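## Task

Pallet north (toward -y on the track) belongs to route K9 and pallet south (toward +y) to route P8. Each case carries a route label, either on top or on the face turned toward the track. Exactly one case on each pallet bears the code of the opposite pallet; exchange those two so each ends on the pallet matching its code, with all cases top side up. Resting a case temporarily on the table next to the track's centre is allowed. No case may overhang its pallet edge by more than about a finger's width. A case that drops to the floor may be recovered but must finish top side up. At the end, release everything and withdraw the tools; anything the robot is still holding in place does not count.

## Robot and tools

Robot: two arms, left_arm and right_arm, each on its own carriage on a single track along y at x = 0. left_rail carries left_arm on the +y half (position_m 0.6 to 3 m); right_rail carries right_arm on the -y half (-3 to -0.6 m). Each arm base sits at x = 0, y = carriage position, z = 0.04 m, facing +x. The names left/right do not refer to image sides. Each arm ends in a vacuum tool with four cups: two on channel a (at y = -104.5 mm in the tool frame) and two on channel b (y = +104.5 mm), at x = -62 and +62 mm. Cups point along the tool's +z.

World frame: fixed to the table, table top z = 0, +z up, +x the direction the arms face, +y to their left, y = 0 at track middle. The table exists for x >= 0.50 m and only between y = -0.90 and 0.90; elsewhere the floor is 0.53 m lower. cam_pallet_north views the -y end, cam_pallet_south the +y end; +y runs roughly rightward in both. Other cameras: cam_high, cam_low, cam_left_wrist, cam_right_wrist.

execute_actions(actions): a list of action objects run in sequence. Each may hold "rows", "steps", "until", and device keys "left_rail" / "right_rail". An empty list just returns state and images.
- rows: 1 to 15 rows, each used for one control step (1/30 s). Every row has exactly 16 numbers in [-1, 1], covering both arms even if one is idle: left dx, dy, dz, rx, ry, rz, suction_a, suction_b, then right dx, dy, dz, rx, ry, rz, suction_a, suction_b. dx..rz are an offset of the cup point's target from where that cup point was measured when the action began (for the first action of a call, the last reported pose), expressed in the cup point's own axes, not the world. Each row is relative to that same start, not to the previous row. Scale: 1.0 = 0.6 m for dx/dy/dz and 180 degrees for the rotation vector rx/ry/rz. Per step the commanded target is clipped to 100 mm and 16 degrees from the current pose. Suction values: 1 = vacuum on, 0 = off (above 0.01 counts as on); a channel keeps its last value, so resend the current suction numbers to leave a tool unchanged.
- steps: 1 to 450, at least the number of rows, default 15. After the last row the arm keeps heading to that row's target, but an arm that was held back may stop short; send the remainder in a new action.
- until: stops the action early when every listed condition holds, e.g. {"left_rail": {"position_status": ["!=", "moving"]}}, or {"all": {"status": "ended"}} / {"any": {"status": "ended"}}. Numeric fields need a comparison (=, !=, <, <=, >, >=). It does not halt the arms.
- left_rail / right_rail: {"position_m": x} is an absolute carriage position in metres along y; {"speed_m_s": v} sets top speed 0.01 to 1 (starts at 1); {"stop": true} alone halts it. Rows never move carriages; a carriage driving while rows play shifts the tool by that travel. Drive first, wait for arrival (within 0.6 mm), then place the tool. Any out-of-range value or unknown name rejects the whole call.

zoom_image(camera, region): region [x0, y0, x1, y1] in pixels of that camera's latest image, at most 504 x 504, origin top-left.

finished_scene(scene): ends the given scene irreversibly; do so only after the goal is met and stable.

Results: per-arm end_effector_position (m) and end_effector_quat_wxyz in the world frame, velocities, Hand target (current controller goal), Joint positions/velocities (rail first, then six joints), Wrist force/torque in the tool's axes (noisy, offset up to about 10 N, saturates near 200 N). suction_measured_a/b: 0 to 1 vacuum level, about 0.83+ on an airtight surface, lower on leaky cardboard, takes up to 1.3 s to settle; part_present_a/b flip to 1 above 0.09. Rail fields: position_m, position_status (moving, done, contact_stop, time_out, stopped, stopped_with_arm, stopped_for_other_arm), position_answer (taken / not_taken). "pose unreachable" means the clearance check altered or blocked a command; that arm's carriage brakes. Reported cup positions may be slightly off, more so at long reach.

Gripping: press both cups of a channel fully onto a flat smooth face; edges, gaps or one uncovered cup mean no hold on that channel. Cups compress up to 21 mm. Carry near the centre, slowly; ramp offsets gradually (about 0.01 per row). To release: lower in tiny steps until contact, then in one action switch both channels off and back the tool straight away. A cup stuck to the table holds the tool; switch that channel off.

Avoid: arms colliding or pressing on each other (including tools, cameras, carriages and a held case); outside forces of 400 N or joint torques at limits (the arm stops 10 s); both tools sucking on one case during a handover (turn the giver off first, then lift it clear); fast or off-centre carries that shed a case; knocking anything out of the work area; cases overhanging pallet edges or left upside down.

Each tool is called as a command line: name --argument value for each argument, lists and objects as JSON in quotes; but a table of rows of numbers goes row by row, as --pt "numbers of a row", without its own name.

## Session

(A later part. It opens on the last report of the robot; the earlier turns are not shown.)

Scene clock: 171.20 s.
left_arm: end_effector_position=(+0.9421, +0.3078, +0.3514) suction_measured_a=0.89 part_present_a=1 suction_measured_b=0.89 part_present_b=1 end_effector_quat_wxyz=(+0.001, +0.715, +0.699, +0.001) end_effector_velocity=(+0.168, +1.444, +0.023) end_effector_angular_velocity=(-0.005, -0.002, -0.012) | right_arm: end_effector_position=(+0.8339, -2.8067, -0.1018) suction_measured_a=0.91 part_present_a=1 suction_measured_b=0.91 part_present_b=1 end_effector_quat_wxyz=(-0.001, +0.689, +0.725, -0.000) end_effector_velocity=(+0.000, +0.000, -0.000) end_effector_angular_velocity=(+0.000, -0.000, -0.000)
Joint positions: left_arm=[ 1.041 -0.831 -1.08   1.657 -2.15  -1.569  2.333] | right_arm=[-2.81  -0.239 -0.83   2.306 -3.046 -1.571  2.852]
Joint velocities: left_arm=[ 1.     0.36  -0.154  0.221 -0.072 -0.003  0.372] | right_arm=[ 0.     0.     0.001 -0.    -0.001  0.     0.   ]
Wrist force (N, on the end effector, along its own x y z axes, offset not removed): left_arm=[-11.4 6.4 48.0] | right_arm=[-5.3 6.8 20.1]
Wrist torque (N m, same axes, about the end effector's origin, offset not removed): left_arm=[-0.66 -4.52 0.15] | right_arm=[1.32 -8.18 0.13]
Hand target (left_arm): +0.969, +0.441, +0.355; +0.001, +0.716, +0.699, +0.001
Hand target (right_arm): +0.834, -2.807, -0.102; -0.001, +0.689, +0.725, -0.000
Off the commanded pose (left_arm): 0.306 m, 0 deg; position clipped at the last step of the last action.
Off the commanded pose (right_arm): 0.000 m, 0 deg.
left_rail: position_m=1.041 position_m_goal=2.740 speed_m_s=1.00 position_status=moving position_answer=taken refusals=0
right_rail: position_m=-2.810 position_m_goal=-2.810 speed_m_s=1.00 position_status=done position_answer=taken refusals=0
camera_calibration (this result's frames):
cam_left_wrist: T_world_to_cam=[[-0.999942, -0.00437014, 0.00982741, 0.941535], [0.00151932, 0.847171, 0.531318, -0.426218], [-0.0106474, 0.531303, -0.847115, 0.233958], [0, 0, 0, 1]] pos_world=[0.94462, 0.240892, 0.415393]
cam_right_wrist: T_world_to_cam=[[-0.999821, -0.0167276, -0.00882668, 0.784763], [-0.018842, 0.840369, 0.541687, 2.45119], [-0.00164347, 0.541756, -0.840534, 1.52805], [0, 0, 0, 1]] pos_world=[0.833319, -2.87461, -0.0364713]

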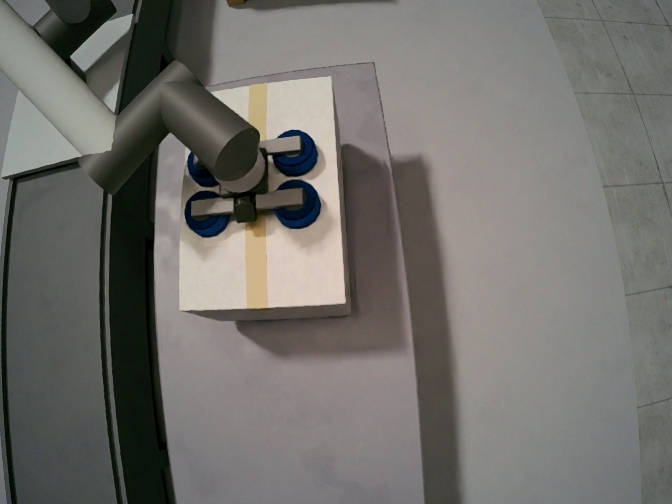

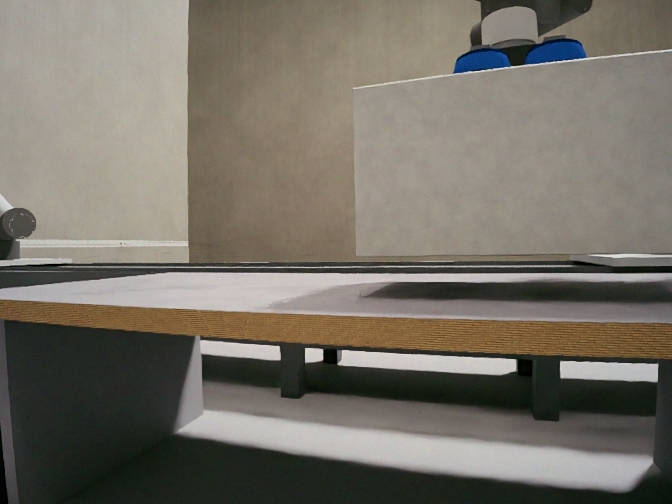

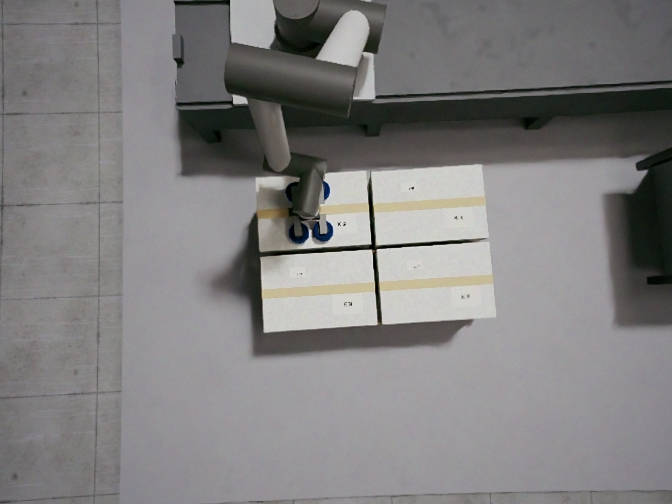

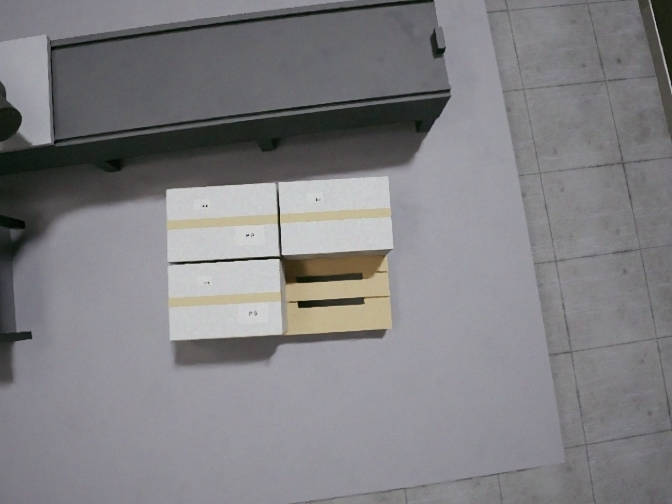

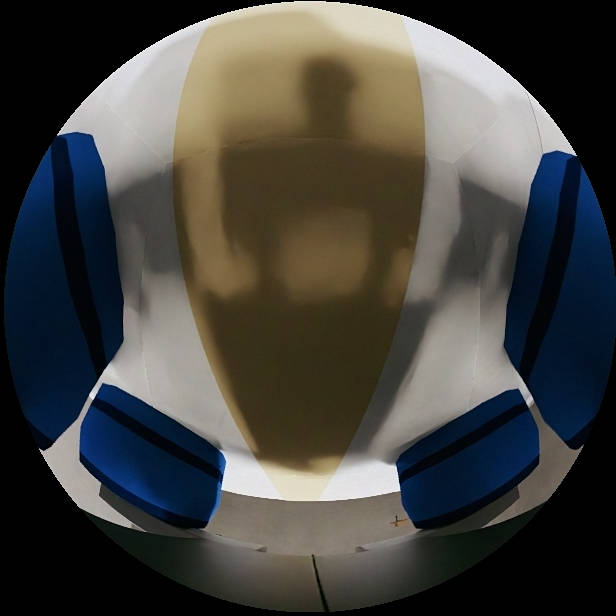

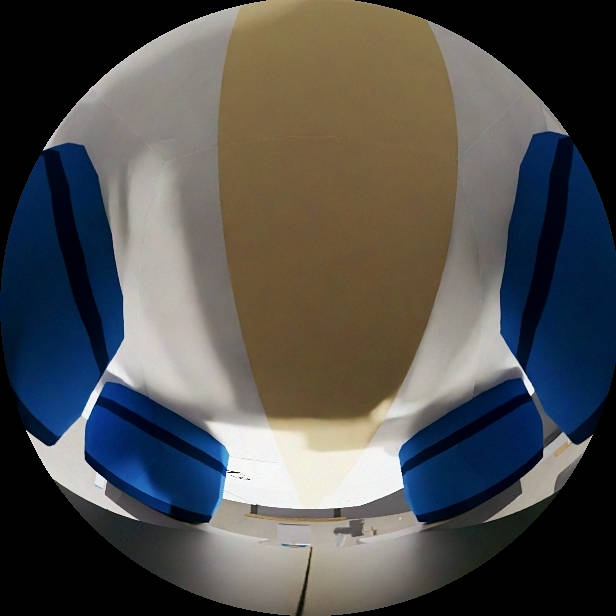

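execute_actions --actions '[]'

Scene clock: 172.53 s.
left_arm: end_effector_position=(+0.9689, +1.7157, +0.3549) suction_measured_a=0.89 part_present_a=1 suction_measured_b=0.89 part_present_b=1 end_effector_quat_wxyz=(+0.001, +0.716, +0.699, +0.001) end_effector_velocity=(+0.000, +1.000, +0.000) end_effector_angular_velocity=(-0.000, -0.000, +0.000) | right_arm: end_effector_position=(+0.8339, -2.8067, -0.1019) suction_measured_a=0.91 part_present_a=1 suction_measured_b=0.91 part_present_b=1 end_effector_quat_wxyz=(-0.001, +0.689, +0.725, -0.000) end_effector_velocity=(+0.000, +0.000, +0.000) end_effector_angular_velocity=(-0.000, -0.000, +0.000)
Joint positions: left_arm=[ 2.374 -0.77  -1.105  1.692 -2.16  -1.57   2.396] | right_arm=[-2.81  -0.239 -0.83   2.306 -3.046 -1.571  2.852]
Joint velocities: left_arm=[ 1.  0. -0.  0. -0.  0.  0.] | right_arm=[ 0.  0. -0.  0. -0. -0.  0.]
Wrist force (N, on the end effector, along its own x y z axes, offset not removed): left_arm=[-0.4 -2.6 54.3] | right_arm=[-4.1 7.7 19.6]
Wrist torque (N m, same axes, about the end effector's origin, offset not removed): left_arm=[-0.45 -5.74 -0.27] | right_arm=[1.49 -8.32 0.06]
Hand target (left_arm): +0.969, +1.775, +0.355; +0.001, +0.716, +0.699, +0.001
Hand target (right_arm): +0.834, -2.807, -0.102; -0.001, +0.689, +0.725, -0.000
Off the commanded pose (left_arm): 0.226 m, 0 deg; position clipped at the last step of the last action.
Off the commanded pose (right_arm): 0.000 m, 0 deg.
left_rail: position_m=2.374 position_m_goal=2.740 speed_m_s=1.00 position_status=moving position_answer=taken refusals=0
right_rail: position_m=-2.810 position_m_goal=-2.810 speed_m_s=1.00 position_status=done position_answer=taken refusals=0
camera_calibration (this result's frames):
cam_left_wrist: T_world_to_cam=[[-0.999949, -0.00238251, 0.00979916, 0.970999], [0.0031827, 0.847474, 0.530827, -1.62289], [-0.00956923, 0.530831, -0.847424, -0.510922], [0, 0, 0, 1]] pos_world=[0.971226, 1.64888, 0.418991]
cam_right_wrist: T_world_to_cam=[[-0.999821, -0.0167283, -0.00883404, 0.784761], [-0.0188465, 0.840348, 0.541719, 2.45114], [-0.00163837, 0.541789, -0.840513, 1.52808], [0, 0, 0, 1]] pos_world=[0.833319, -2.87458, -0.0365247]

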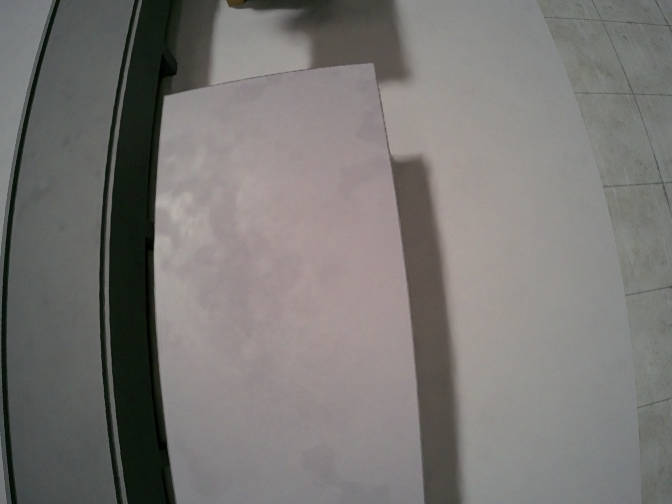

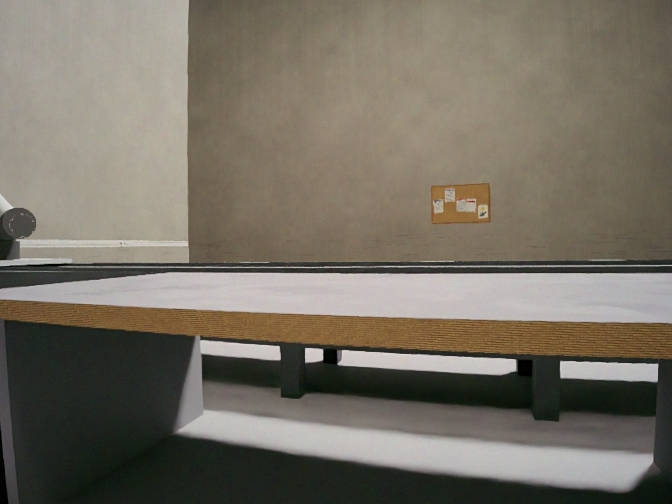

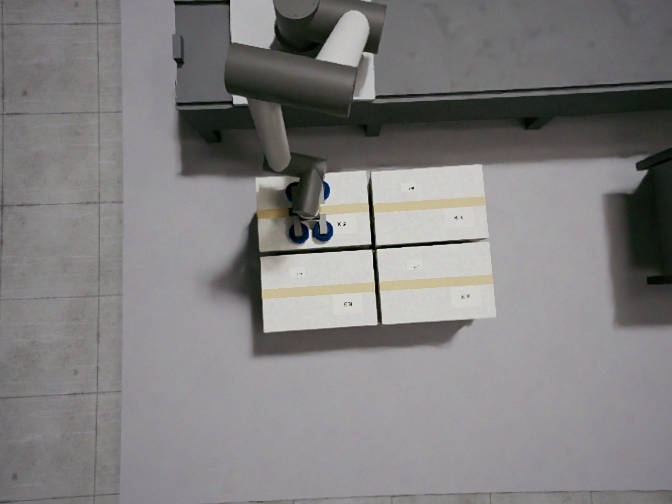

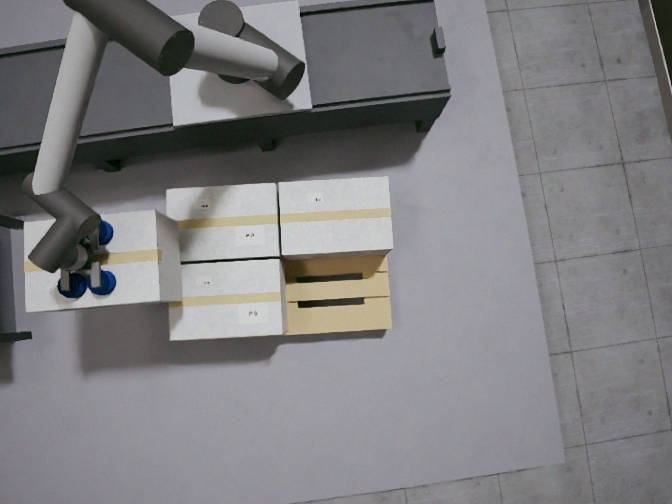

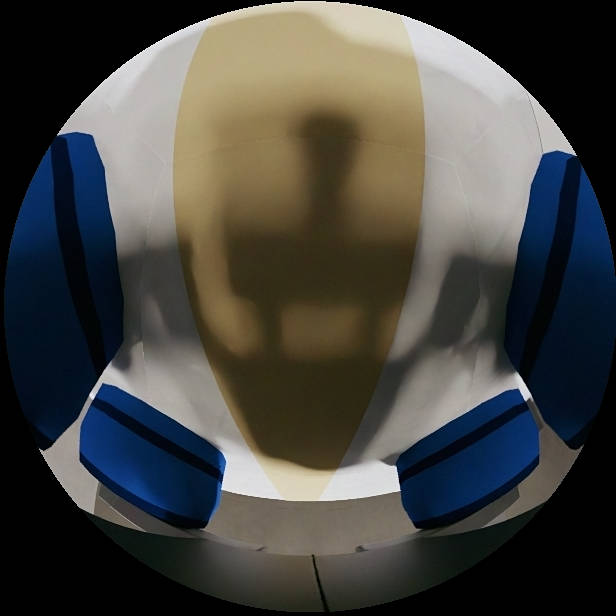

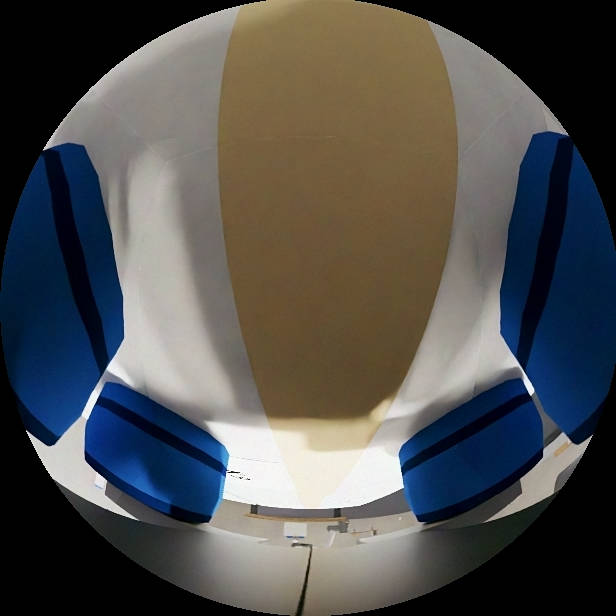

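execute_actions --actions '[]'

Scene clock: 174.50 s.
left_arm: end_effector_position=(+0.9689, +2.0815, +0.3549) suction_measured_a=0.89 part_present_a=1 suction_measured_b=0.89 part_present_b=1 end_effector_quat_wxyz=(+0.001, +0.716, +0.699, +0.001) end_effector_velocity=(+0.000, +0.000, -0.000) end_effector_angular_velocity=(+0.000, +0.000, +0.000) | right_arm: end_effector_position=(+0.8339, -2.8067, -0.1019) suction_measured_a=0.91 part_present_a=1 suction_measured_b=0.91 part_present_b=1 end_effector_quat_wxyz=(-0.001, +0.689, +0.725, -0.000) end_effector_velocity=(+0.000, +0.000, +0.000) end_effector_angular_velocity=(+0.000, -0.000, +0.000)
Joint positions: left_arm=[ 2.74  -0.77  -1.105  1.692 -2.16  -1.57   2.396] | right_arm=[-2.81  -0.239 -0.83   2.306 -3.046 -1.571  2.852]
Joint velocities: left_arm=[ 0.  0.  0.  0.  0.  0. -0.] | right_arm=[ 0.  0. -0.  0. -0.  0. -0.]
Wrist force (N, on the end effector, along its own x y z axes, offset not removed): left_arm=[-0.9 0.4 44.8] | right_arm=[-4.4 6.0 19.9]
Wrist torque (N m, same axes, about the end effector's origin, offset not removed): left_arm=[0.02 -5.63 -0.54] | right_arm=[1.31 -8.23 0.12]
Hand target (left_arm): +0.969, +2.081, +0.355; +0.001, +0.716, +0.699, +0.001
Hand target (right_arm): +0.834, -2.807, -0.102; -0.001, +0.689, +0.725, -0.000
Off the commanded pose (left_arm): 0.226 m, 0 deg; position clipped at the last step of the last action.
Off the commanded pose (right_arm): 0.000 m, 0 deg.
left_rail: position_m=2.740 position_m_goal=2.740 speed_m_s=1.00 position_status=done position_answer=taken refusals=0
right_rail: position_m=-2.810 position_m_goal=-2.810 speed_m_s=1.00 position_status=done position_answer=taken refusals=0
camera_calibration (this result's frames):
cam_left_wrist: T_world_to_cam=[[-0.999949, -0.00236883, 0.00979571, 0.971841], [0.00319245, 0.847475, 0.530826, -1.93286], [-0.00955906, 0.53083, -0.847424, -0.705073], [0, 0, 0, 1]] pos_world=[0.971222, 2.01462, 0.418995]
cam_right_wrist: T_world_to_cam=[[-0.999821, -0.0167282, -0.00883426, 0.784761], [-0.0188466, 0.840348, 0.541719, 2.45114], [-0.00163814, 0.541789, -0.840513, 1.52808], [0, 0, 0, 1]] pos_world=[0.833319, -2.87458, -0.0365246]

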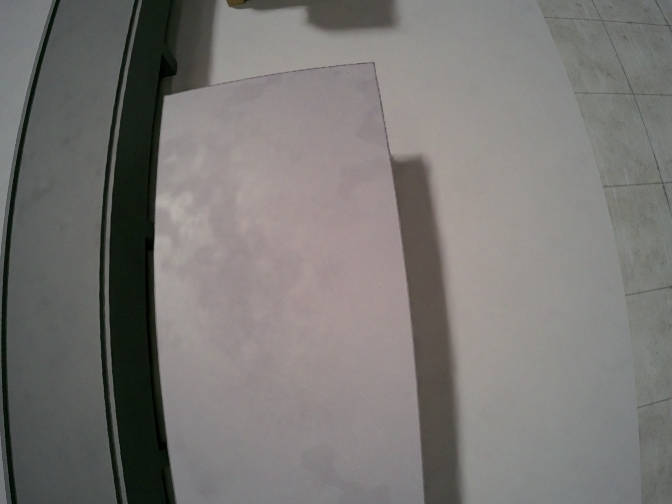

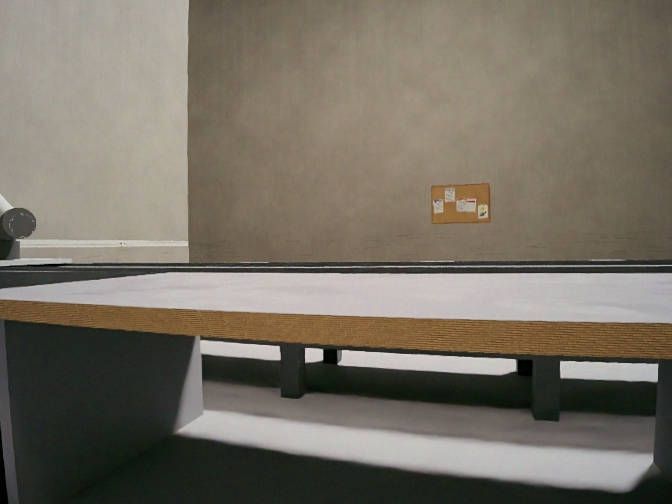

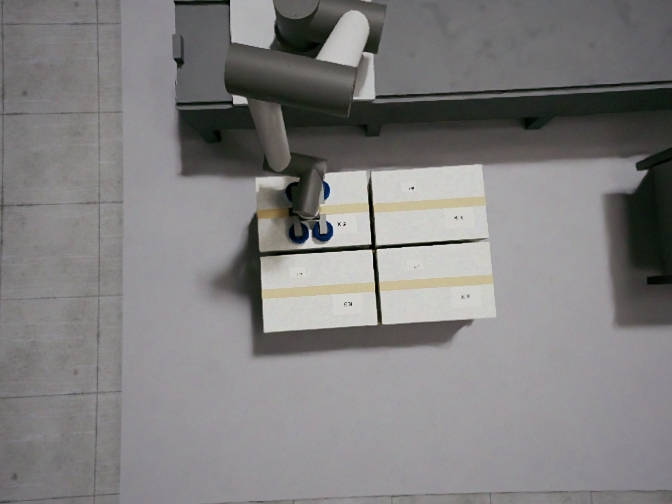

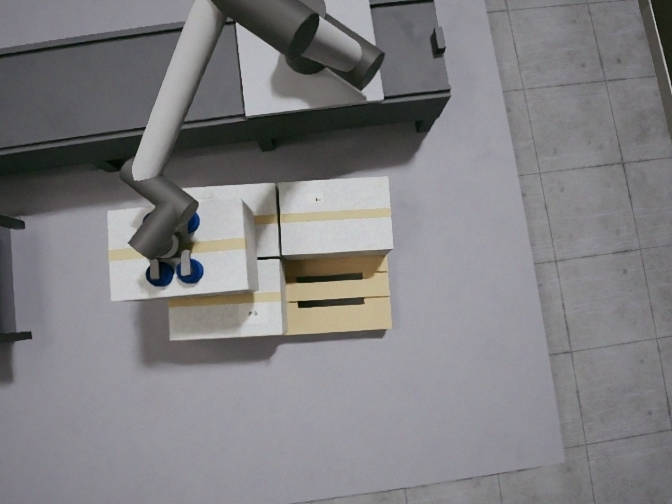

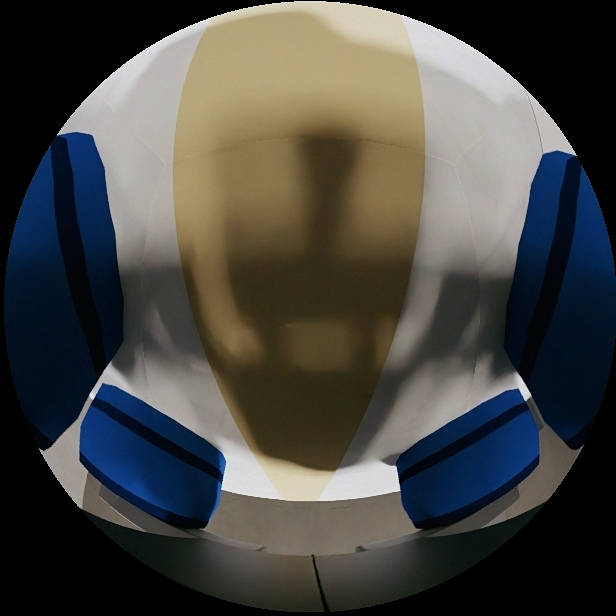

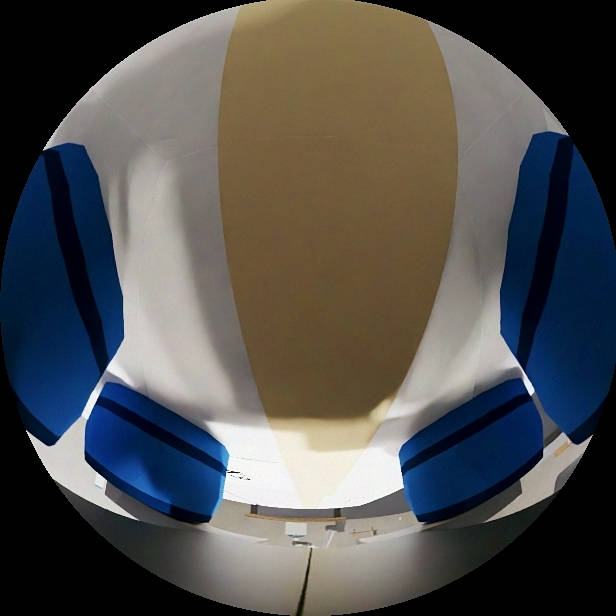

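execute_actions --actions '[{"rows":[[0.01,0.004,0,0,0,0,1,1,0,0,0.001,0,0,0,1,1],[0.024,0.009,0.003,0,0,0,1,1,0,0,0.002,0,0,0,1,1],[0.042,0.015,0.006,0,0,0.001,1,1,0,0,0.003,0,0,0,1,1],[0.065,0.024,0.009,0,0,0.002,1,1,0,0,0.004,0,0,0,1,1],[0.095,0.035,0.013,0,0,0.003,1,1,0,0,0.005,0,0,0,1,1],[0.13,0.048,0.017,0,0,0.004,1,1,0,0,0.005,0,0,0,1,1],[0.56,0.205,0.075,0,0,0.008,1,1,0,0,0.005,0,0,0,1,1]],"steps":16}]'

Scene clock: 180.50 s.
left_arm: end_effector_position=(+1.0283, +2.2411, +0.3325) suction_measured_a=0.89 part_present_a=1 suction_measured_b=0.89 part_present_b=1 end_effector_quat_wxyz=(+0.000, +0.723, +0.691, +0.001) end_effector_velocity=(+0.165, +0.441, -0.059) end_effector_angular_velocity=(-0.001, -0.003, -0.016) | right_arm: end_effector_position=(+0.8339, -2.8067, -0.1048) suction_measured_a=0.91 part_present_a=1 suction_measured_b=0.91 part_present_b=1 end_effector_quat_wxyz=(-0.001, +0.689, +0.725, -0.000) end_effector_velocity=(+0.000, -0.000, -0.001) end_effector_angular_velocity=(-0.000, -0.000, -0.000)
Joint positions: left_arm=[ 2.74  -0.629 -1.117  1.75  -2.204 -1.568  2.557] | right_arm=[-2.81  -0.239 -0.825  2.306 -3.05  -1.571  2.852]
Joint velocities: left_arm=[ 0.     0.403 -0.003  0.105 -0.106  0.     0.419] | right_arm=[ 0.     0.     0.001 -0.    -0.001 -0.     0.   ]
Wrist force (N, on the end effector, along its own x y z axes, offset not removed): left_arm=[-14.3 -4.3 55.0] | right_arm=[-5.4 6.9 19.9]
Wrist torque (N m, same axes, about the end effector's origin, offset not removed): left_arm=[1.13 -5.45 -0.21] | right_arm=[1.34 -8.16 -0.03]
Hand target (left_arm): +1.055, +2.316, +0.323; +0.001, +0.723, +0.690, +0.001
Hand target (right_arm): +0.834, -2.807, -0.105; -0.001, +0.689, +0.725, -0.000
Off the commanded pose (left_arm): 0.189 m, 0 deg; position clipped at the last step of the last action.
Off the commanded pose (right_arm): 0.000 m, 0 deg.
left_rail: position_m=2.740 position_m_goal=2.740 speed_m_s=1.00 position_status=done position_answer=taken refusals=0
right_rail: position_m=-2.810 position_m_goal=-2.810 speed_m_s=1.00 position_status=done position_answer=taken refusals=0
camera_calibration (this result's frames):
cam_left_wrist: T_world_to_cam=[[-0.999793, 0.0175518, 0.0102565, 0.986947], [0.0203176, 0.845995, 0.532804, -2.07141], [0.000674696, 0.532902, -0.846177, -0.823814], [0, 0, 0, 1]] pos_world=[1.02939, 2.17409, 0.39644]
cam_right_wrist: T_world_to_cam=[[-0.999821, -0.016728, -0.00883052, 0.784735], [-0.0188443, 0.840347, 0.541722, 2.4527], [-0.0016412, 0.541791, -0.840512, 1.52566], [0, 0, 0, 1]] pos_world=[0.833318, -2.87458, -0.0394133]

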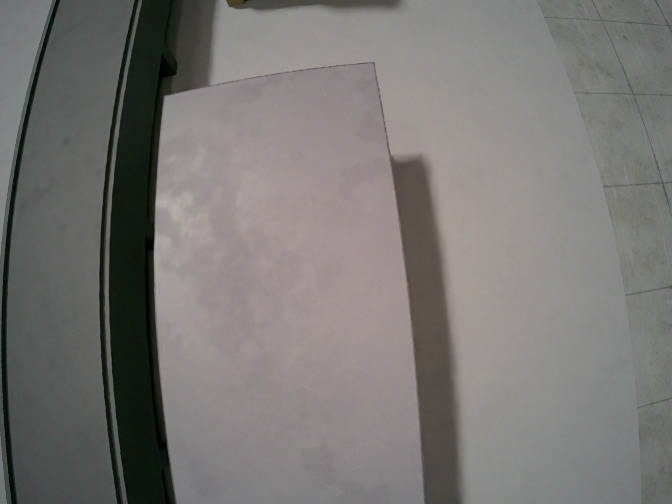

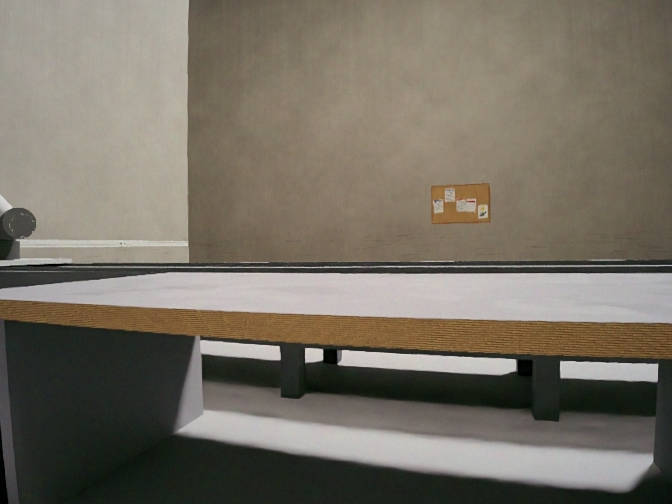

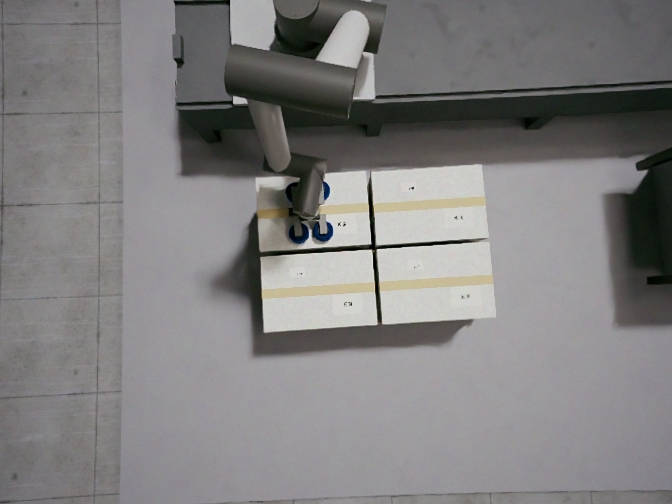

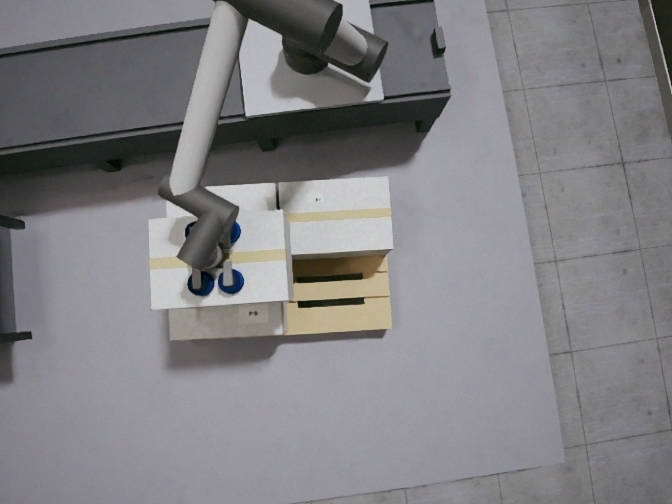

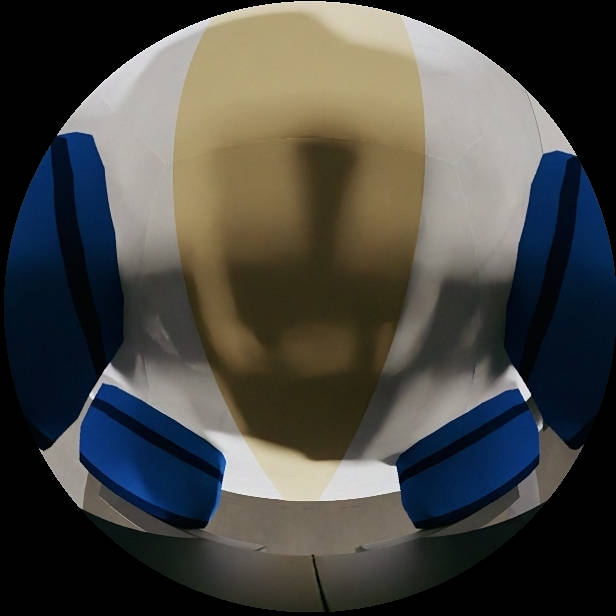

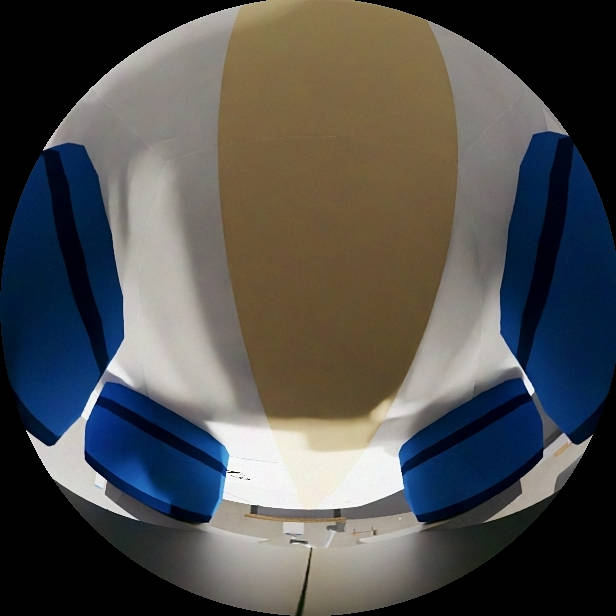

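execute_actions --actions '[{"rows":[[0.137,0.044,0.018,0,0,0.001,1,1,0,0,0.001,0,0,0,1,1],[0.15,0.049,0.02,0,0,0.001,1,1,0,0,0.002,0,0,0,1,1],[0.168,0.056,0.022,0,0,0.001,1,1,0,0,0.003,0,0,0,1,1],[0.19,0.064,0.025,0,0,0.001,1,1,0,0,0.004,0,0,0,1,1],[0.22,0.075,0.029,0,0,0.001,1,1,0,0,0.004,0,0,0,1,1],[0.255,0.087,0.034,0,0,0.001,1,1,0,0,0.004,0,0,0,1,1],[0.859,0.3,0.115,0,0,0.0015,1,1,0,0,0.004,0,0,0,1,1]],"steps":14}]'

Scene clock: 187.53 s.
left_arm: end_effector_position=(+1.1040, +2.4454, +0.3054) suction_measured_a=0.89 part_present_a=1 suction_measured_b=0.89 part_present_b=1 end_effector_quat_wxyz=(-0.000, +0.723, +0.691, +0.002) end_effector_velocity=(+0.162, +0.447, -0.059) end_effector_angular_velocity=(+0.003, -0.000, +0.006) | right_arm: end_effector_position=(+0.8339, -2.8067, -0.1071) suction_measured_a=0.91 part_present_a=1 suction_measured_b=0.91 part_present_b=1 end_effector_quat_wxyz=(-0.001, +0.689, +0.725, -0.000) end_effector_velocity=(+0.000, -0.000, -0.001) end_effector_angular_velocity=(-0.000, -0.000, +0.000)
Joint positions: left_arm=[ 2.74  -0.439 -1.099  1.765 -2.238 -1.567  2.749] | right_arm=[-2.81  -0.239 -0.822  2.305 -3.053 -1.571  2.852]
Joint velocities: left_arm=[ 0.     0.42   0.082 -0.035 -0.048  0.002  0.414] | right_arm=[ 0.     0.     0.002 -0.    -0.001 -0.    -0.   ]
Wrist force (N, on the end effector, along its own x y z axes, offset not removed): left_arm=[2.4 2.7 46.6] | right_arm=[-5.3 5.5 17.5]
Wrist torque (N m, same axes, about the end effector's origin, offset not removed): left_arm=[-0.64 -4.19 -0.25] | right_arm=[1.20 -8.22 0.12]
Hand target (left_arm): +1.130, +2.521, +0.296; +0.000, +0.723, +0.691, +0.002
Hand target (right_arm): +0.834, -2.807, -0.107; -0.001, +0.689, +0.725, -0.000
Off the commanded pose (left_arm): 0.331 m, 0 deg; position clipped at the last step of the last action.
Off the commanded pose (right_arm): 0.000 m, 0 deg.
left_rail: position_m=2.740 position_m_goal=2.740 speed_m_s=1.00 position_status=done position_answer=taken refusals=0
right_rail: position_m=-2.810 position_m_goal=-2.810 speed_m_s=1.00 position_status=done position_answer=taken refusals=0
camera_calibration (this result's frames):
cam_left_wrist: T_world_to_cam=[[-0.999759, 0.0195379, 0.00997803, 1.05447], [0.0218468, 0.845145, 0.534091, -2.23134], [0.00200213, 0.53418, -0.845368, -0.960464], [0, 0, 0, 1]] pos_world=[1.10489, 2.37826, 0.369268]
cam_right_wrist: T_world_to_cam=[[-0.999821, -0.0167283, -0.00882409, 0.784713], [-0.0188412, 0.840346, 0.541723, 2.45392], [-0.00164684, 0.541792, -0.840511, 1.52376], [0, 0, 0, 1]] pos_world=[0.833316, -2.87458, -0.0416868]

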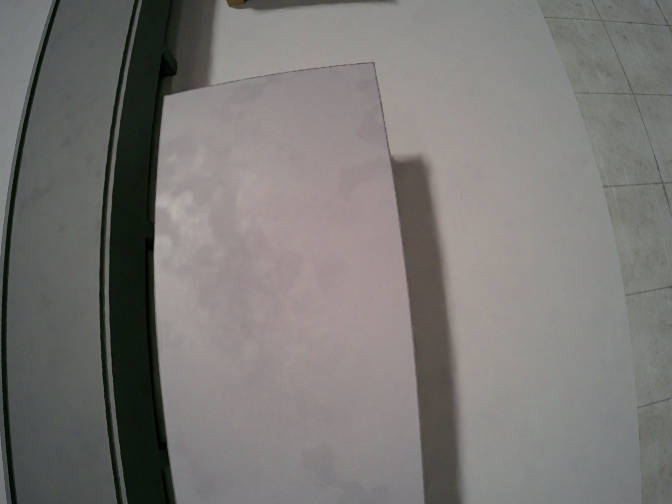

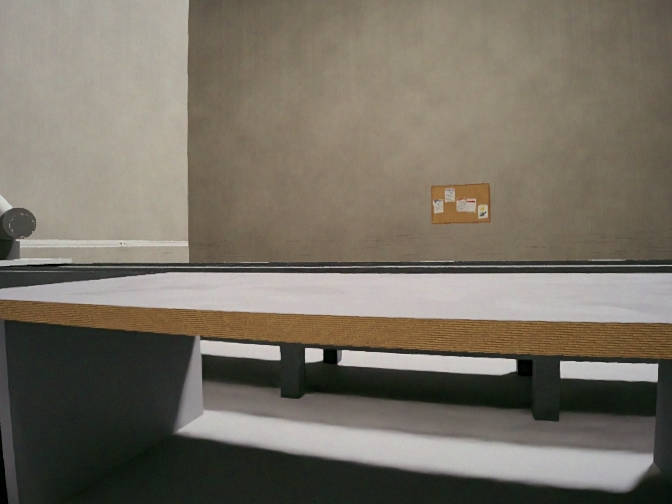

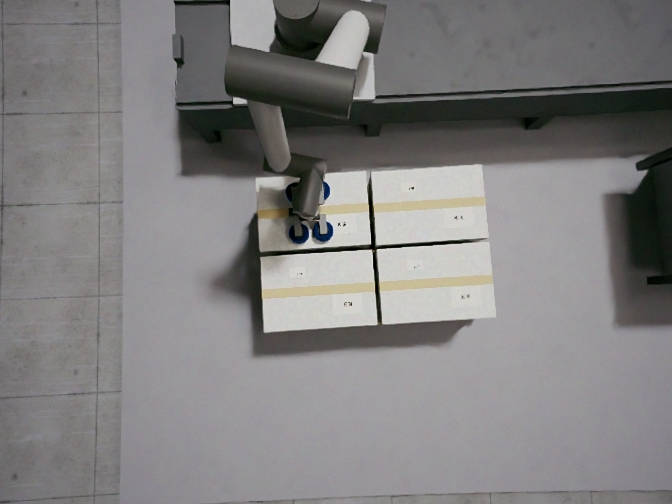

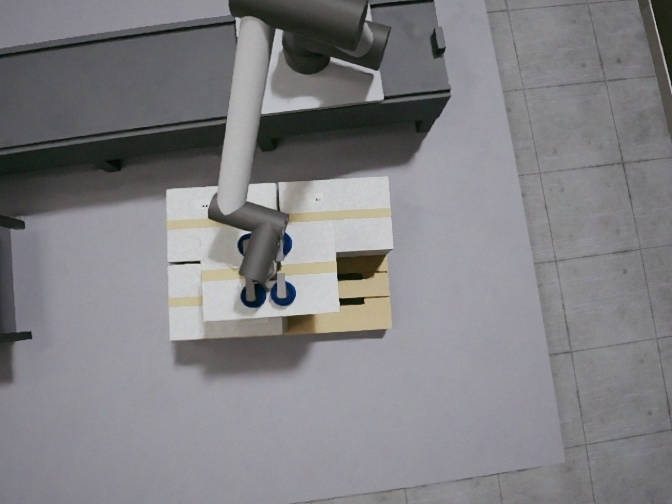

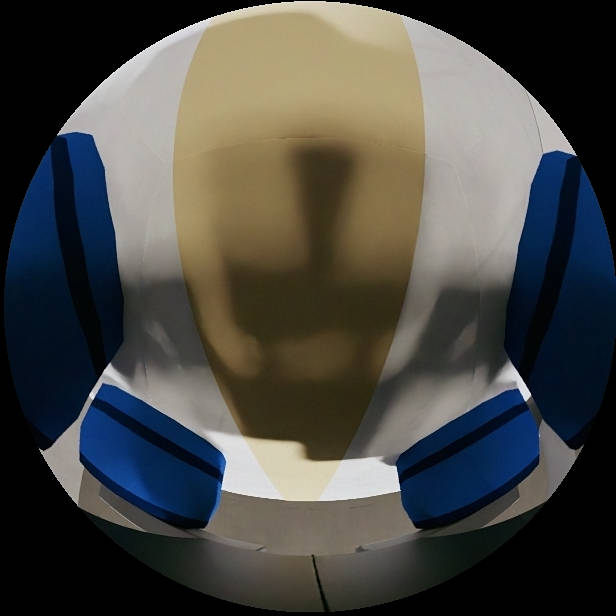

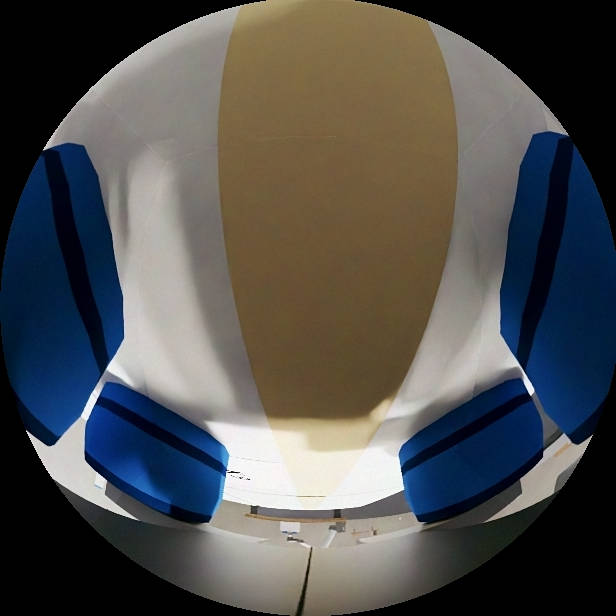

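execute_actions --actions '[{"rows":[[0.138,0.042,0.018,0.0009,-0.0009,0.0015,1,1,0,0,0.001,0,0,0,1,1],[0.15,0.047,0.02,0.0009,-0.0009,0.0015,1,1,0,0,0.002,0,0,0,1,1],[0.168,0.054,0.022,0.0009,-0.0009,0.0015,1,1,0,0,0.003,0,0,0,1,1],[0.19,0.063,0.025,0.0009,-0.0009,0.0015,1,1,0,0,0.0035,0,0,0,1,1],[0.22,0.075,0.029,0.0009,-0.0009,0.0015,1,1,0,0,0.0035,0,0,0,1,1],[0.255,0.088,0.034,0.0009,-0.0009,0.0015,1,1,0,0,0.0035,0,0,0,1,1],[0.514,0.189,0.07,0.0009,-0.0009,0.0015,1,1,0,0,0.0035,0,0,0,1,1]],"steps":18}]'

Scene clock: 193.03 s.
left_arm: end_effector_position=(+1.2061, +2.7054, +0.2715) suction_measured_a=0.89 part_present_a=1 suction_measured_b=0.89 part_present_b=1 end_effector_quat_wxyz=(-0.000, +0.724, +0.690, +0.001) end_effector_velocity=(+0.162, +0.357, -0.047) end_effector_angular_velocity=(+0.008, -0.005, +0.003) | right_arm: end_effector_position=(+0.8340, -2.8067, -0.1089) suction_measured_a=0.91 part_present_a=1 suction_measured_b=0.91 part_present_b=1 end_effector_quat_wxyz=(-0.001, +0.689, +0.725, -0.000) end_effector_velocity=(-0.000, -0.000, -0.001) end_effector_angular_velocity=(-0.000, +0.001, +0.000)
Joint positions: left_arm=[ 2.74  -0.196 -1.014  1.677 -2.235 -1.569  2.993] | right_arm=[-2.81  -0.239 -0.819  2.305 -3.056 -1.571  2.852]
Joint velocities: left_arm=[ 0.     0.319  0.175 -0.23   0.051  0.009  0.316] | right_arm=[ 0.    -0.     0.001 -0.     0.    -0.001 -0.   ]
Wrist force (N, on the end effector, along its own x y z axes, offset not removed): left_arm=[26.9 12.6 58.5] | right_arm=[-17.5 -84.0 -200.0]
Wrist torque (N m, same axes, about the end effector's origin, offset not removed): left_arm=[-0.93 -2.04 0.27] | right_arm=[-11.27 6.56 -2.19]
Hand target (left_arm): +1.228, +2.749, +0.265; +0.000, +0.724, +0.689, +0.001
Hand target (right_arm): +0.834, -2.807, -0.109; -0.001, +0.689, +0.725, -0.000
Off the commanded pose (left_arm): 0.050 m, 0 deg.
Off the commanded pose (right_arm): 0.000 m, 0 deg.
left_rail: position_m=2.740 position_m_goal=2.740 speed_m_s=1.00 position_status=done position_answer=taken refusals=0
right_rail: position_m=-2.810 position_m_goal=-2.810 speed_m_s=1.00 position_status=done position_answer=taken refusals=0
camera_calibration (this result's frames):
cam_left_wrist: T_world_to_cam=[[-0.999701, 0.0217408, 0.01118, 1.14545], [0.0243541, 0.845828, 0.532899, -2.43975], [0.00212926, 0.533012, -0.846105, -1.12503], [0, 0, 0, 1]] pos_world=[1.20692, 2.63836, 0.335442]
cam_right_wrist: T_world_to_cam=[[-0.999817, -0.0167284, -0.00923819, 0.784721], [-0.0190656, 0.840359, 0.541694, 2.45514], [-0.00129825, 0.541771, -0.840525, 1.52185], [0, 0, 0, 1]] pos_world=[0.833363, -2.87457, -0.0435313]

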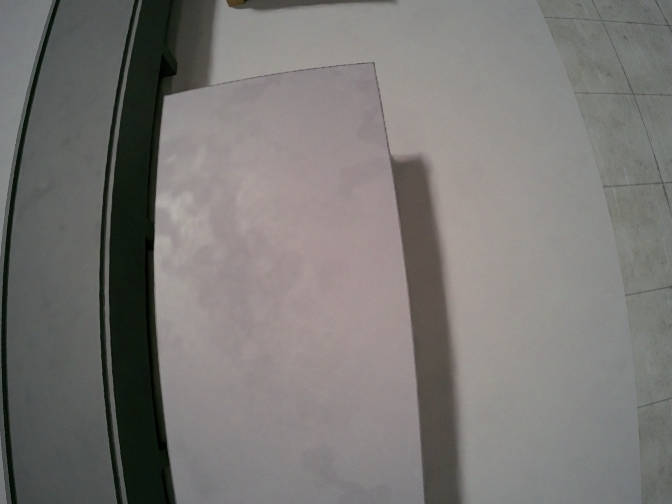

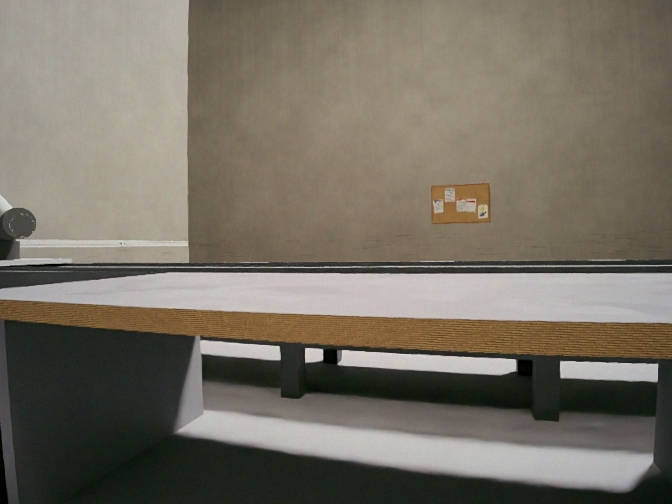

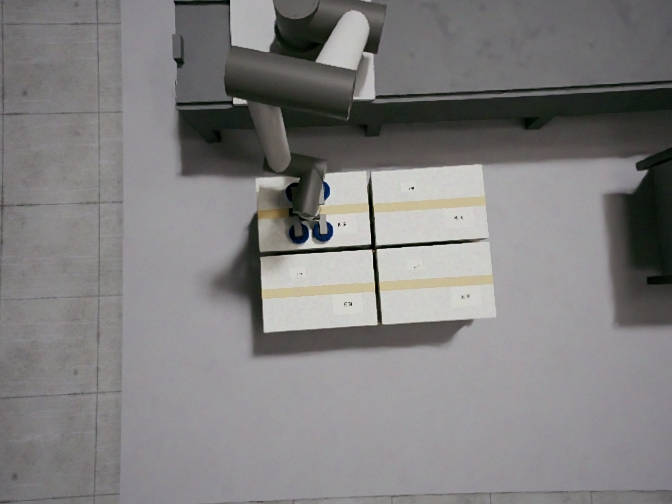

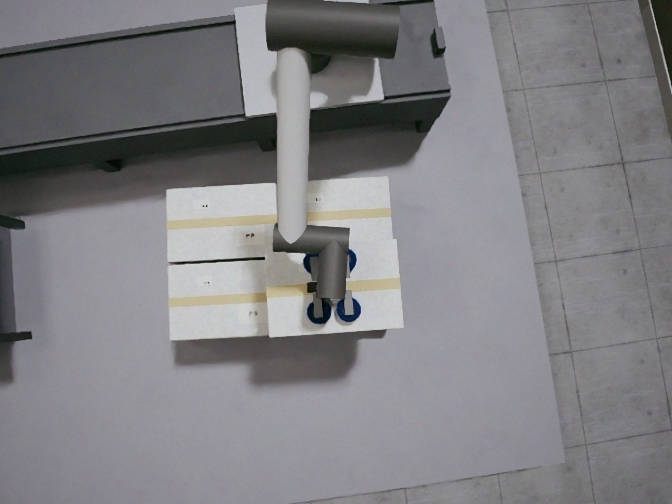

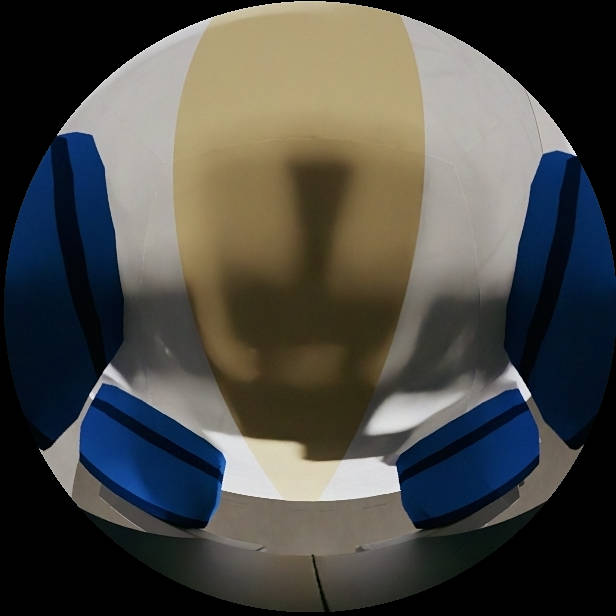

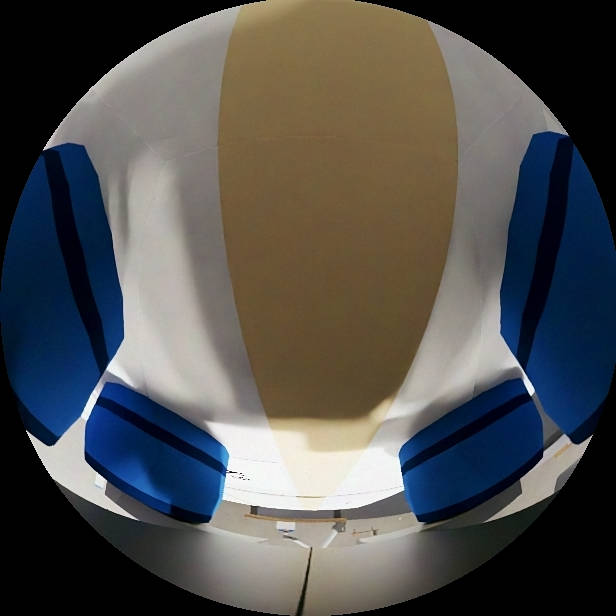

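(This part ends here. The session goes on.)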